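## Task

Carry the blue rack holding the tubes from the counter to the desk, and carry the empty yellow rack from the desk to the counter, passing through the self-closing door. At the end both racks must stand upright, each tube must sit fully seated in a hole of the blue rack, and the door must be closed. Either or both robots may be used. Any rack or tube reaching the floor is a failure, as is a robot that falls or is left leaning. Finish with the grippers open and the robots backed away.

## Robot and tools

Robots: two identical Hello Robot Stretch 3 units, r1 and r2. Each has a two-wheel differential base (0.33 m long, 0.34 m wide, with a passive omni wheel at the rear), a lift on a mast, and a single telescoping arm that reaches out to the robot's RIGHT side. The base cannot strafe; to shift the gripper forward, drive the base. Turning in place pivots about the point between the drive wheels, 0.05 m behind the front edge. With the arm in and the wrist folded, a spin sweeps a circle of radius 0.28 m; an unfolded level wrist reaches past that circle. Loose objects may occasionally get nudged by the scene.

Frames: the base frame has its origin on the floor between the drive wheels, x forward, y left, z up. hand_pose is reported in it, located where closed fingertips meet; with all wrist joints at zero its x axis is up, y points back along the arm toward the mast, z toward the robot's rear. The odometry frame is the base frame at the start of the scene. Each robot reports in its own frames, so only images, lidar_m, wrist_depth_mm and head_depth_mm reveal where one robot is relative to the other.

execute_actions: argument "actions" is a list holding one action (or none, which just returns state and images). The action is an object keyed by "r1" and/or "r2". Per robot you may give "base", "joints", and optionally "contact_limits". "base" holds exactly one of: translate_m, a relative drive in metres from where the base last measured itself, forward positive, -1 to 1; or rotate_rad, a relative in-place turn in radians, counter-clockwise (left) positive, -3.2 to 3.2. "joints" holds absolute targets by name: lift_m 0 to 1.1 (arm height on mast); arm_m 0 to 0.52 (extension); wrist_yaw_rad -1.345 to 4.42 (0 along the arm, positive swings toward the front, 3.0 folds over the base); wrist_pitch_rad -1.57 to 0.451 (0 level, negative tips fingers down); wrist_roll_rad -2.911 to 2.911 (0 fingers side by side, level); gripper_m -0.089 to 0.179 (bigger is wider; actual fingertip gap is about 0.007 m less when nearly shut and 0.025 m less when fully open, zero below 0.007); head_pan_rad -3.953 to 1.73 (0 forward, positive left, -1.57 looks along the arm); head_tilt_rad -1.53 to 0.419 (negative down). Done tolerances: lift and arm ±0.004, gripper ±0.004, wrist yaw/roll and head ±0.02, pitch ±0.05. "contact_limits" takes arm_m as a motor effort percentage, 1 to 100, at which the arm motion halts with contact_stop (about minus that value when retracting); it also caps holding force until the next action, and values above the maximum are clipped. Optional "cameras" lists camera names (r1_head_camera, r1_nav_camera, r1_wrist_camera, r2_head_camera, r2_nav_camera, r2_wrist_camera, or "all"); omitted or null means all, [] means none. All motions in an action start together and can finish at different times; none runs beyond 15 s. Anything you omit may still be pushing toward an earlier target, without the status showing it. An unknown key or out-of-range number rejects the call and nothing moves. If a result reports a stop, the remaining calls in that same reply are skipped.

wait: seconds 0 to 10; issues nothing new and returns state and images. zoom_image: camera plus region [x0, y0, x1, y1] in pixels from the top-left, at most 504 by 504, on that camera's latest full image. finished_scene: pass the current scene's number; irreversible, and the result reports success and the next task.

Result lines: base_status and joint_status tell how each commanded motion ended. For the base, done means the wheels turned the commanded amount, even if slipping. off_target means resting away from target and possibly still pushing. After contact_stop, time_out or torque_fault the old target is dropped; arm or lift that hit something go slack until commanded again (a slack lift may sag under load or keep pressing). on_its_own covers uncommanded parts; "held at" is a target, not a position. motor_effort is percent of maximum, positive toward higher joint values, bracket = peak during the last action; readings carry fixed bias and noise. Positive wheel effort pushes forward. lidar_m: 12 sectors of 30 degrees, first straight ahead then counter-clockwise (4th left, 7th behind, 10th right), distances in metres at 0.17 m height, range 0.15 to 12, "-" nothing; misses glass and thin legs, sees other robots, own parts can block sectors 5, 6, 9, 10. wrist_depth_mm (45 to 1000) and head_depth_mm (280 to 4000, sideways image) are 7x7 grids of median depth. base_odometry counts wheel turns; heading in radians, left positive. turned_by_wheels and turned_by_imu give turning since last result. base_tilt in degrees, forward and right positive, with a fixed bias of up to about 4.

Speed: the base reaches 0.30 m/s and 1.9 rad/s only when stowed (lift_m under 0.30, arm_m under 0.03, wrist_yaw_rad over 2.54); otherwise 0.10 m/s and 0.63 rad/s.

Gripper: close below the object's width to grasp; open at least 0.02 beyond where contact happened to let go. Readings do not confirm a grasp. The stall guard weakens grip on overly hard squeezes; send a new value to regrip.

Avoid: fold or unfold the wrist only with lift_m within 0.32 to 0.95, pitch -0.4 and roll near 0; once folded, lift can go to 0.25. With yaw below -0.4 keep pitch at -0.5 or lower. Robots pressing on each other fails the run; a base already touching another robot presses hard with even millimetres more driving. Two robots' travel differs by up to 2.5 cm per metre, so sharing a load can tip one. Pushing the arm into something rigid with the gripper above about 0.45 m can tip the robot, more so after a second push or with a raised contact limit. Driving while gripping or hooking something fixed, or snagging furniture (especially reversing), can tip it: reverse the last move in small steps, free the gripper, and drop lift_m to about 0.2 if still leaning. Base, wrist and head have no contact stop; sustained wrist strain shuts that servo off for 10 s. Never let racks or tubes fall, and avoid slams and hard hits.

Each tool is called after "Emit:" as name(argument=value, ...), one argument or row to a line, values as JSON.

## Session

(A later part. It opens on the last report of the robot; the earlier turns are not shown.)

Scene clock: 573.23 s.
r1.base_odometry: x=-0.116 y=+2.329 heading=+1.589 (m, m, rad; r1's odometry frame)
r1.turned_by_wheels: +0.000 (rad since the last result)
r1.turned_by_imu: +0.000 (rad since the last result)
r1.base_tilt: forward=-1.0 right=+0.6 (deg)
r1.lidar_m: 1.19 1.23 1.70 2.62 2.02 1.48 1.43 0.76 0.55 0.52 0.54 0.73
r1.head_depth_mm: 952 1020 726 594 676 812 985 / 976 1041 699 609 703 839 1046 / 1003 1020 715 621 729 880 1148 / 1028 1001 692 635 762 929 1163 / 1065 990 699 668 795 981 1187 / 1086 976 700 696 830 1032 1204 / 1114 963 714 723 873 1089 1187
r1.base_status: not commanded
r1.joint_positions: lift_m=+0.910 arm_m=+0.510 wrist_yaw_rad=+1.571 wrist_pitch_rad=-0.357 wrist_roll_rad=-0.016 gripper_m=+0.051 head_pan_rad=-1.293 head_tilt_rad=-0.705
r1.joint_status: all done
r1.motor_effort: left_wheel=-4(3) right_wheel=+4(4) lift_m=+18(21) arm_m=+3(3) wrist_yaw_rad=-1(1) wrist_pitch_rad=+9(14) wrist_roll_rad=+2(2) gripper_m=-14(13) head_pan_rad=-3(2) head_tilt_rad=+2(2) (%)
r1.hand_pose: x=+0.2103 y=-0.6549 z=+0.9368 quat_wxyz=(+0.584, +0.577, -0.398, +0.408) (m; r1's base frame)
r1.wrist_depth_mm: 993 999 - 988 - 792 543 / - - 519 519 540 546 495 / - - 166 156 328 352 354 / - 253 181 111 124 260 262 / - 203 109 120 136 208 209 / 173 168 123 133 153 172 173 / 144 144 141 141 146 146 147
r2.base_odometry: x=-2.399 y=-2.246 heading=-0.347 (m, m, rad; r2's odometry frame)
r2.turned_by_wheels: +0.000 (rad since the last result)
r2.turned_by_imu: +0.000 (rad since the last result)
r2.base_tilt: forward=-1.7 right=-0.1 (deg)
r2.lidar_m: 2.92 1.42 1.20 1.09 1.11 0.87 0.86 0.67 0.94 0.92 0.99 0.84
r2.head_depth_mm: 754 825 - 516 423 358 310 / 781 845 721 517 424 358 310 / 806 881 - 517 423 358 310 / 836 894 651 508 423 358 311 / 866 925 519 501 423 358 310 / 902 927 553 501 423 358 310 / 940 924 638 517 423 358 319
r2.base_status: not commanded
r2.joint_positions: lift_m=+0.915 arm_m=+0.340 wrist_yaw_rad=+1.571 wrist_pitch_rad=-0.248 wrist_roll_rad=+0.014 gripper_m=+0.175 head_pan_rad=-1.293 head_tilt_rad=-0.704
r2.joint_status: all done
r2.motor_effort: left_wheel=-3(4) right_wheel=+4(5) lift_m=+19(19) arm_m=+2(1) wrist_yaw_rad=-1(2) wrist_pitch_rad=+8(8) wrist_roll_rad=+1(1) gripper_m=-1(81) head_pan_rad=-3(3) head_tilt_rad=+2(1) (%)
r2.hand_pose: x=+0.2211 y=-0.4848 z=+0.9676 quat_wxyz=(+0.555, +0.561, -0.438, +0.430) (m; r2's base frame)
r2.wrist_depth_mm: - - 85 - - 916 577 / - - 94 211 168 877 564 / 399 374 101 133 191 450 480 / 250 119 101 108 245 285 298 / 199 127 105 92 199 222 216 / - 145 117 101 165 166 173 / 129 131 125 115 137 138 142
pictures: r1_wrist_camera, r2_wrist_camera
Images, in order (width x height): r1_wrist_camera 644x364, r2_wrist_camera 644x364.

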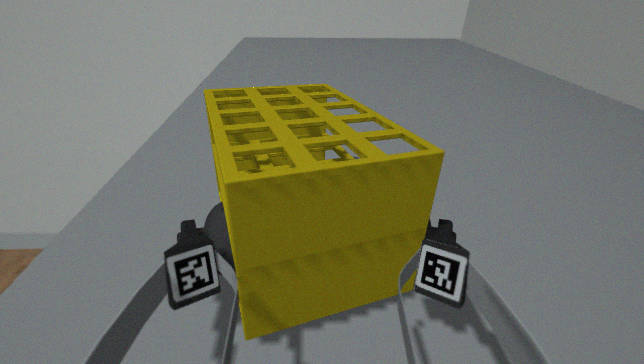

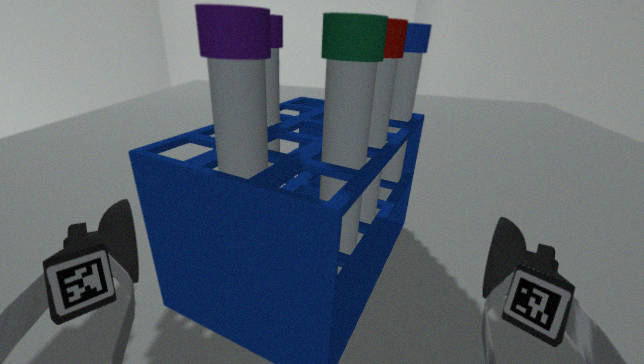

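Emit:
execute_actions(
  actions=[
    {"r2":{"joints":{"arm_m":0.325}},"r1":{"joints":{"gripper_m":0.175}}},
  ],
  cameras=["r1_wrist_camera"],
)

Emit:
execute_actions(
  actions=[
    {"r2":{"base":{"translate_m":-0.22}},"r1":{"base":{"translate_m":-0.22}}},
  ],
  cameras=[],
)

Emit:
execute_actions(
  actions=[
    {"r2":{"joints":{"lift_m":1.05,"arm_m":0.0}},"r1":{"joints":{"lift_m":1.05,"arm_m":0.0,"head_pan_rad":1.6,"head_tilt_rad":-0.2}}},
  ],
)

Scene clock: 584.67 s.
r1.base_odometry: x=-0.116 y=+2.329 heading=+1.589 (m, m, rad; r1's odometry frame)
r1.turned_by_wheels: +0.000 (rad since the last result)
r1.turned_by_imu: -0.001 (rad since the last result)
r1.base_tilt: forward=-1.2 right=+0.5 (deg)
r1.lidar_m: 1.19 1.24 1.70 2.62 2.03 1.48 1.43 0.76 0.55 0.52 0.54 0.73
r1.head_depth_mm: 954 1016 732 596 677 808 985 / 972 1044 698 610 702 835 1044 / 1000 1053 703 623 730 879 1151 / 1027 1014 714 639 762 925 1167 / 1063 991 688 673 796 978 1185 / 1092 973 720 697 831 1030 1197 / 1121 969 714 724 868 1091 1195
r1.base_status: not commanded
r1.joint_positions: lift_m=+0.910 arm_m=+0.510 wrist_yaw_rad=+1.571 wrist_pitch_rad=-0.357 wrist_roll_rad=-0.016 gripper_m=+0.175 head_pan_rad=-1.293 head_tilt_rad=-0.705
r1.joint_status: all done
r1.motor_effort: left_wheel=-3(3) right_wheel=+4(4) lift_m=+19(19) arm_m=+3(3) wrist_yaw_rad=+0(1) wrist_pitch_rad=+9(9) wrist_roll_rad=+1(2) gripper_m=+0(84) head_pan_rad=-4(3) head_tilt_rad=+2(2) (%)
r1.hand_pose: x=+0.2103 y=-0.6549 z=+0.9368 quat_wxyz=(+0.584, +0.577, -0.398, +0.408) (m; r1's base frame)
r1.wrist_depth_mm: 973 983 - - 999 815 549 / - - 522 529 537 541 495 / - - 187 181 350 354 355 / - 254 202 122 130 262 263 / - 210 106 115 133 215 209 / - 168 124 130 161 168 173 / 140 144 138 142 146 147 148
r2.base_odometry: x=-2.399 y=-2.246 heading=-0.347 (m, m, rad; r2's odometry frame)
r2.turned_by_wheels: +0.000 (rad since the last result)
r2.turned_by_imu: -0.002 (rad since the last result)
r2.base_tilt: forward=-1.6 right=-0.1 (deg)
r2.lidar_m: 2.92 1.42 1.20 1.09 1.11 0.87 0.86 0.67 0.94 0.92 0.99 0.83
r2.head_depth_mm: 755 827 - 516 422 358 310 / 782 846 723 501 423 358 310 / 808 876 - 499 423 358 310 / 837 895 677 500 423 358 310 / 865 925 518 501 423 358 311 / 902 928 553 501 423 358 310 / 938 926 637 517 423 358 319
r2.base_status: not commanded
r2.joint_positions: lift_m=+0.915 arm_m=+0.325 wrist_yaw_rad=+1.571 wrist_pitch_rad=-0.248 wrist_roll_rad=+0.014 gripper_m=+0.175 head_pan_rad=-1.293 head_tilt_rad=-0.704
r2.joint_status: all done
r2.motor_effort: left_wheel=-4(3) right_wheel=+4(4) lift_m=+19(18) arm_m=-2(1) wrist_yaw_rad=-1(1) wrist_pitch_rad=+8(8) wrist_roll_rad=+1(1) gripper_m=-2(0) head_pan_rad=-4(3) head_tilt_rad=+2(2) (%)
r2.hand_pose: x=+0.2211 y=-0.4702 z=+0.9676 quat_wxyz=(+0.555, +0.561, -0.438, +0.430) (m; r2's base frame)
r2.wrist_depth_mm: - - - - 118 940 594 / - - 646 588 103 922 586 / - 372 325 124 128 446 470 / 249 254 108 101 117 291 298 / 199 195 115 96 185 223 218 / - 151 128 105 159 166 172 / 128 131 130 115 137 138 141
pictures: r1_wrist_camera
Images, in order (width x height): r1_wrist_camera 644x364.

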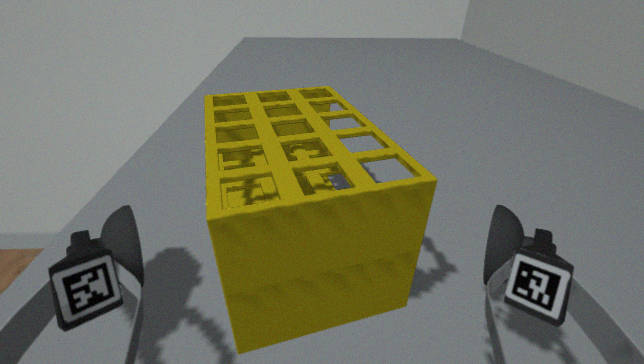

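Scene clock: 588.03 s.
r1.base_odometry: x=-0.112 y=+2.110 heading=+1.589 (m, m, rad; r1's odometry frame)
r1.turned_by_wheels: +0.000 (rad since the last result)
r1.turned_by_imu: +0.001 (rad since the last result)
r1.base_tilt: forward=-1.1 right=+0.6 (deg)
r1.lidar_m: 1.41 1.47 2.02 2.62 1.70 1.26 1.21 1.26 0.55 0.53 0.54 0.74
r1.head_depth_mm: 949 1017 728 597 684 808 994 / 973 1038 699 611 708 849 1050 / 1000 1056 702 622 737 894 1154 / 1022 1008 738 640 769 935 1171 / 1060 994 756 677 804 982 1203 / 1087 976 724 705 843 1045 1195 / 1121 962 713 731 883 1101 1183
r1.base_status: done
r1.joint_positions: lift_m=+0.910 arm_m=+0.510 wrist_yaw_rad=+1.571 wrist_pitch_rad=-0.357 wrist_roll_rad=-0.016 gripper_m=+0.175 head_pan_rad=-1.293 head_tilt_rad=-0.705
r1.joint_status: not commanded
r1.motor_effort: left_wheel=-3(8) right_wheel=+4(8) lift_m=+19(19) arm_m=+3(3) wrist_yaw_rad=-1(1) wrist_pitch_rad=+9(9) wrist_roll_rad=+2(2) gripper_m=+1(0) head_pan_rad=-4(3) head_tilt_rad=+2(3) (%)
r1.hand_pose: x=+0.2103 y=-0.6549 z=+0.9368 quat_wxyz=(+0.584, +0.577, -0.398, +0.408) (m; r1's base frame)
r1.wrist_depth_mm: - - - - - 801 539 / - - 524 307 534 555 505 / - - 342 324 352 354 358 / - 254 254 257 260 261 263 / - 212 205 205 206 216 210 / - 168 170 169 170 168 173 / 140 145 145 145 146 146 147
r2.base_odometry: x=-2.606 y=-2.171 heading=-0.347 (m, m, rad; r2's odometry frame)
r2.turned_by_wheels: +0.000 (rad since the last result)
r2.turned_by_imu: +0.000 (rad since the last result)
r2.base_tilt: forward=-1.7 right=-0.4 (deg)
r2.lidar_m: 3.14 1.57 1.19 1.12 0.83 0.64 0.64 0.68 0.50 0.90 0.97 1.01
r2.head_depth_mm: 737 809 - 516 423 358 310 / 762 835 722 500 423 358 310 / 790 860 - 500 422 358 311 / 815 881 691 501 423 358 310 / 850 907 663 500 423 358 311 / 881 925 663 501 423 358 310 / 915 924 663 517 423 358 311
r2.base_status: done
r2.joint_positions: lift_m=+0.915 arm_m=+0.325 wrist_yaw_rad=+1.571 wrist_pitch_rad=-0.248 wrist_roll_rad=+0.014 gripper_m=+0.175 head_pan_rad=-1.293 head_tilt_rad=-0.704
r2.joint_status: not commanded
r2.motor_effort: left_wheel=-3(8) right_wheel=+4(6) lift_m=+19(19) arm_m=-2(2) wrist_yaw_rad=-1(0) wrist_pitch_rad=+8(8) wrist_roll_rad=+1(1) gripper_m=+0(0) head_pan_rad=-3(3) head_tilt_rad=+2(1) (%)
r2.hand_pose: x=+0.2211 y=-0.4702 z=+0.9676 quat_wxyz=(+0.555, +0.561, -0.438, +0.430) (m; r2's base frame)
r2.wrist_depth_mm: - - - - - 920 567 / - - 750 307 - 802 557 / 366 374 383 318 423 449 472 / 249 256 263 270 278 288 297 / 199 196 197 203 207 222 217 / - 151 160 162 165 166 172 / 129 130 133 135 137 138 141
pictures: none
No camera images: the call's "cameras" was empty. Leave "cameras" out to get every camera's image.

Scene clock: 592.97 s.
r1.base_odometry: x=-0.112 y=+2.110 heading=+1.589 (m, m, rad; r1's odometry frame)
r1.turned_by_wheels: +0.000 (rad since the last result)
r1.turned_by_imu: -0.001 (rad since the last result)
r1.base_tilt: forward=-1.2 right=+0.6 (deg)
r1.lidar_m: 1.41 1.47 2.02 2.62 1.71 1.25 1.21 1.26 0.55 0.53 0.54 0.74
r1.head_depth_mm: 2369 2409 2490 2625 2733 2358 1802 / 2364 2403 2515 2631 2729 2332 1788 / 2365 2460 2524 2594 2738 2349 1764 / 2366 2421 2489 2637 2725 2316 1765 / 2383 2427 2531 2646 2723 2287 1753 / 2360 2454 2556 2651 2757 2261 1738 / 2344 2435 2535 2636 2713 2219 1725
r1.base_status: not commanded
r1.joint_positions: lift_m=+1.050 arm_m=+0.000 wrist_yaw_rad=+1.571 wrist_pitch_rad=-0.357 wrist_roll_rad=-0.016 gripper_m=+0.175 head_pan_rad=+1.593 head_tilt_rad=-0.211
r1.joint_status: all done
r1.motor_effort: left_wheel=-3(3) right_wheel=+4(4) lift_m=+25(29) arm_m=-4(7) wrist_yaw_rad=-1(1) wrist_pitch_rad=+9(9) wrist_roll_rad=+2(2) gripper_m=-1(0) head_pan_rad=+2(39) head_tilt_rad=+6(30) (%)
r1.hand_pose: x=+0.2103 y=-0.1454 z=+1.0765 quat_wxyz=(+0.584, +0.577, -0.398, +0.408) (m; r1's base frame)
r1.wrist_depth_mm: - - - - - - - / - - - - - - - / - - - - - 737 718 / - - - - - 584 504 / - - - - - 708 433 / - - - - - 689 375 / - - - - - 604 445
r2.base_odometry: x=-2.606 y=-2.171 heading=-0.347 (m, m, rad; r2's odometry frame)
r2.turned_by_wheels: +0.000 (rad since the last result)
r2.turned_by_imu: -0.001 (rad since the last result)
r2.base_tilt: forward=-1.7 right=-0.2 (deg)
r2.lidar_m: 3.14 1.57 1.19 1.12 0.83 0.65 0.63 0.68 0.50 0.90 0.97 1.01
r2.head_depth_mm: 737 808 692 533 - 343 310 / 762 833 664 517 - 343 310 / 789 854 664 525 - - 310 / 817 882 679 533 - - 311 / 847 917 - - - 343 310 / 882 934 - - - 343 311 / 916 930 - - - 358 310
r2.base_status: not commanded
r2.joint_positions: lift_m=+1.050 arm_m=+0.001 wrist_yaw_rad=+1.571 wrist_pitch_rad=-0.248 wrist_roll_rad=+0.014 gripper_m=+0.175 head_pan_rad=-1.293 head_tilt_rad=-0.704
r2.joint_status: all done
r2.motor_effort: left_wheel=-4(3) right_wheel=+4(4) lift_m=+25(29) arm_m=-2(2) wrist_yaw_rad=-1(1) wrist_pitch_rad=+8(8) wrist_roll_rad=+1(1) gripper_m=-1(1) head_pan_rad=-3(3) head_tilt_rad=+1(3) (%)
r2.hand_pose: x=+0.2211 y=-0.1461 z=+1.1022 quat_wxyz=(+0.555, +0.561, -0.438, +0.430) (m; r2's base frame)
r2.wrist_depth_mm: - - - - - - 942 / - - - - - - 955 / - - - - 893 - 886 / - - - 664 598 570 408 / - - - 450 443 438 373 / - - - 346 351 357 370 / - - - 287 291 295 303
pictures: r1_head_camera (sideways: a quarter turn clockwise sets it upright), r1_nav_camera (sideways: a quarter turn counterclockwise sets it upright), r1_wrist_camera, r2_head_camera (sideways: a quarter turn clockwise sets it upright), r2_nav_camera (sideways: a quarter turn counterclockwise sets it upright), r2_wrist_camera
Images, in order (width x height): r1_head_camera 896x504, r1_nav_camera 672x504, r1_wrist_camera 644x364, r2_head_camera 896x504, r2_nav_camera 672x504, r2_wrist_camera 644x364.

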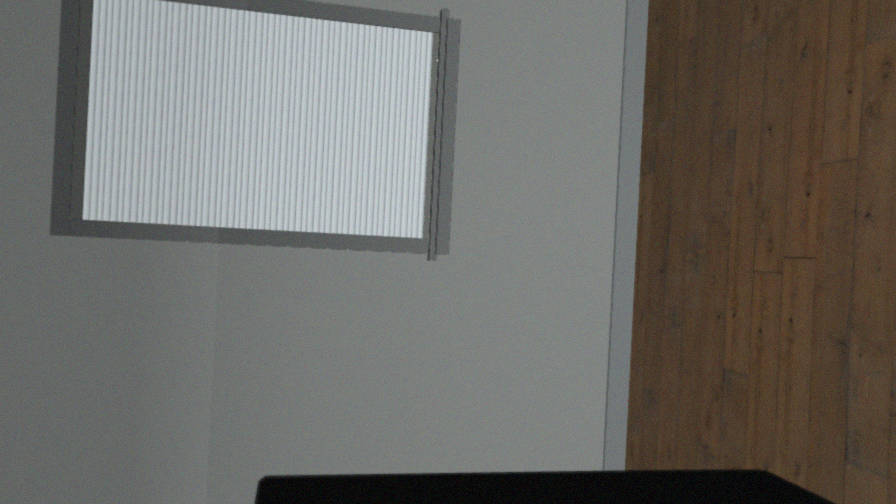

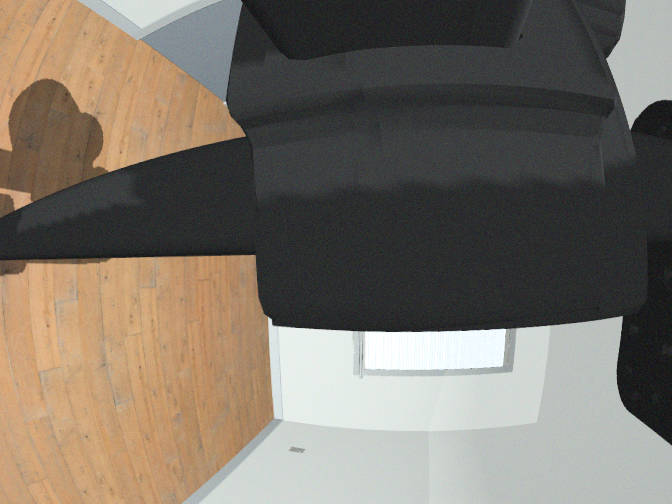

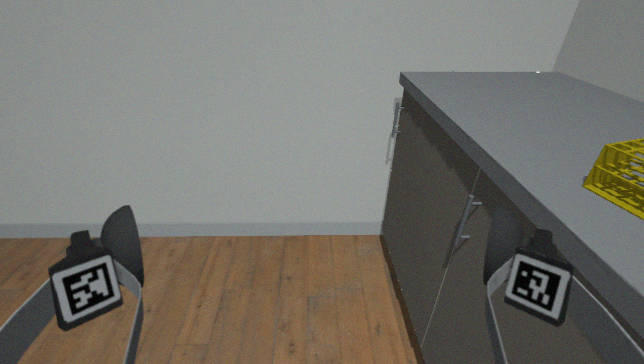

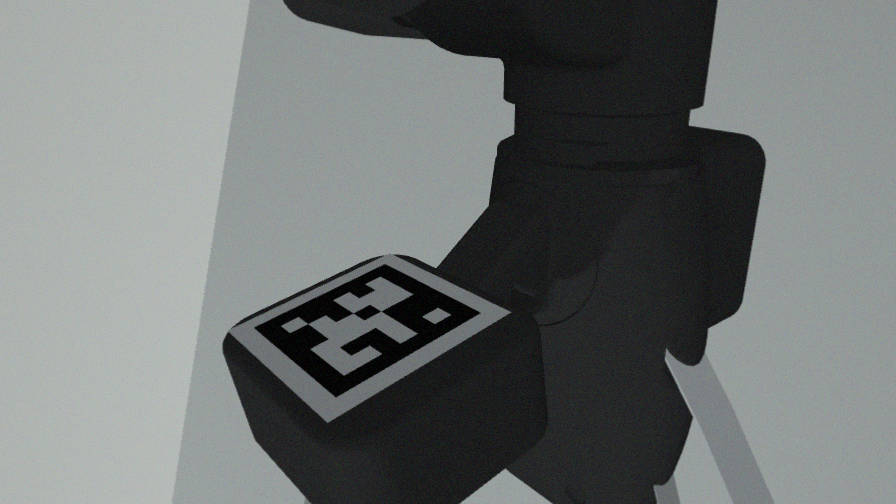

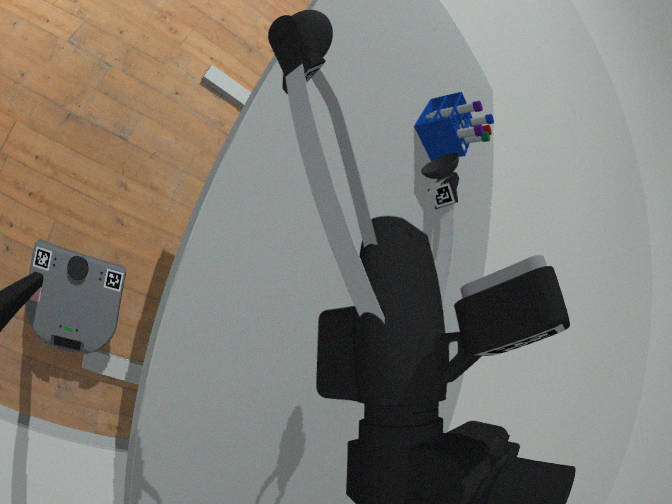

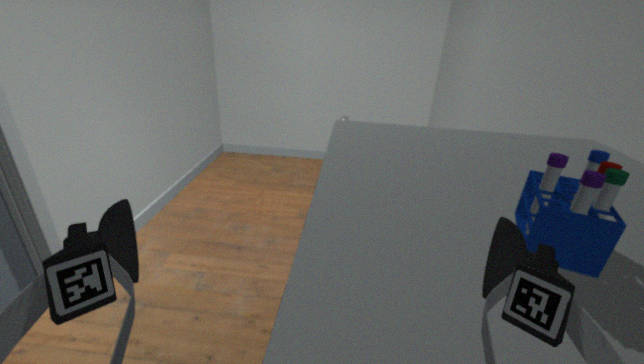

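Emit:
finished_scene(
  scene=2,
)

The scene is finished: the task was done.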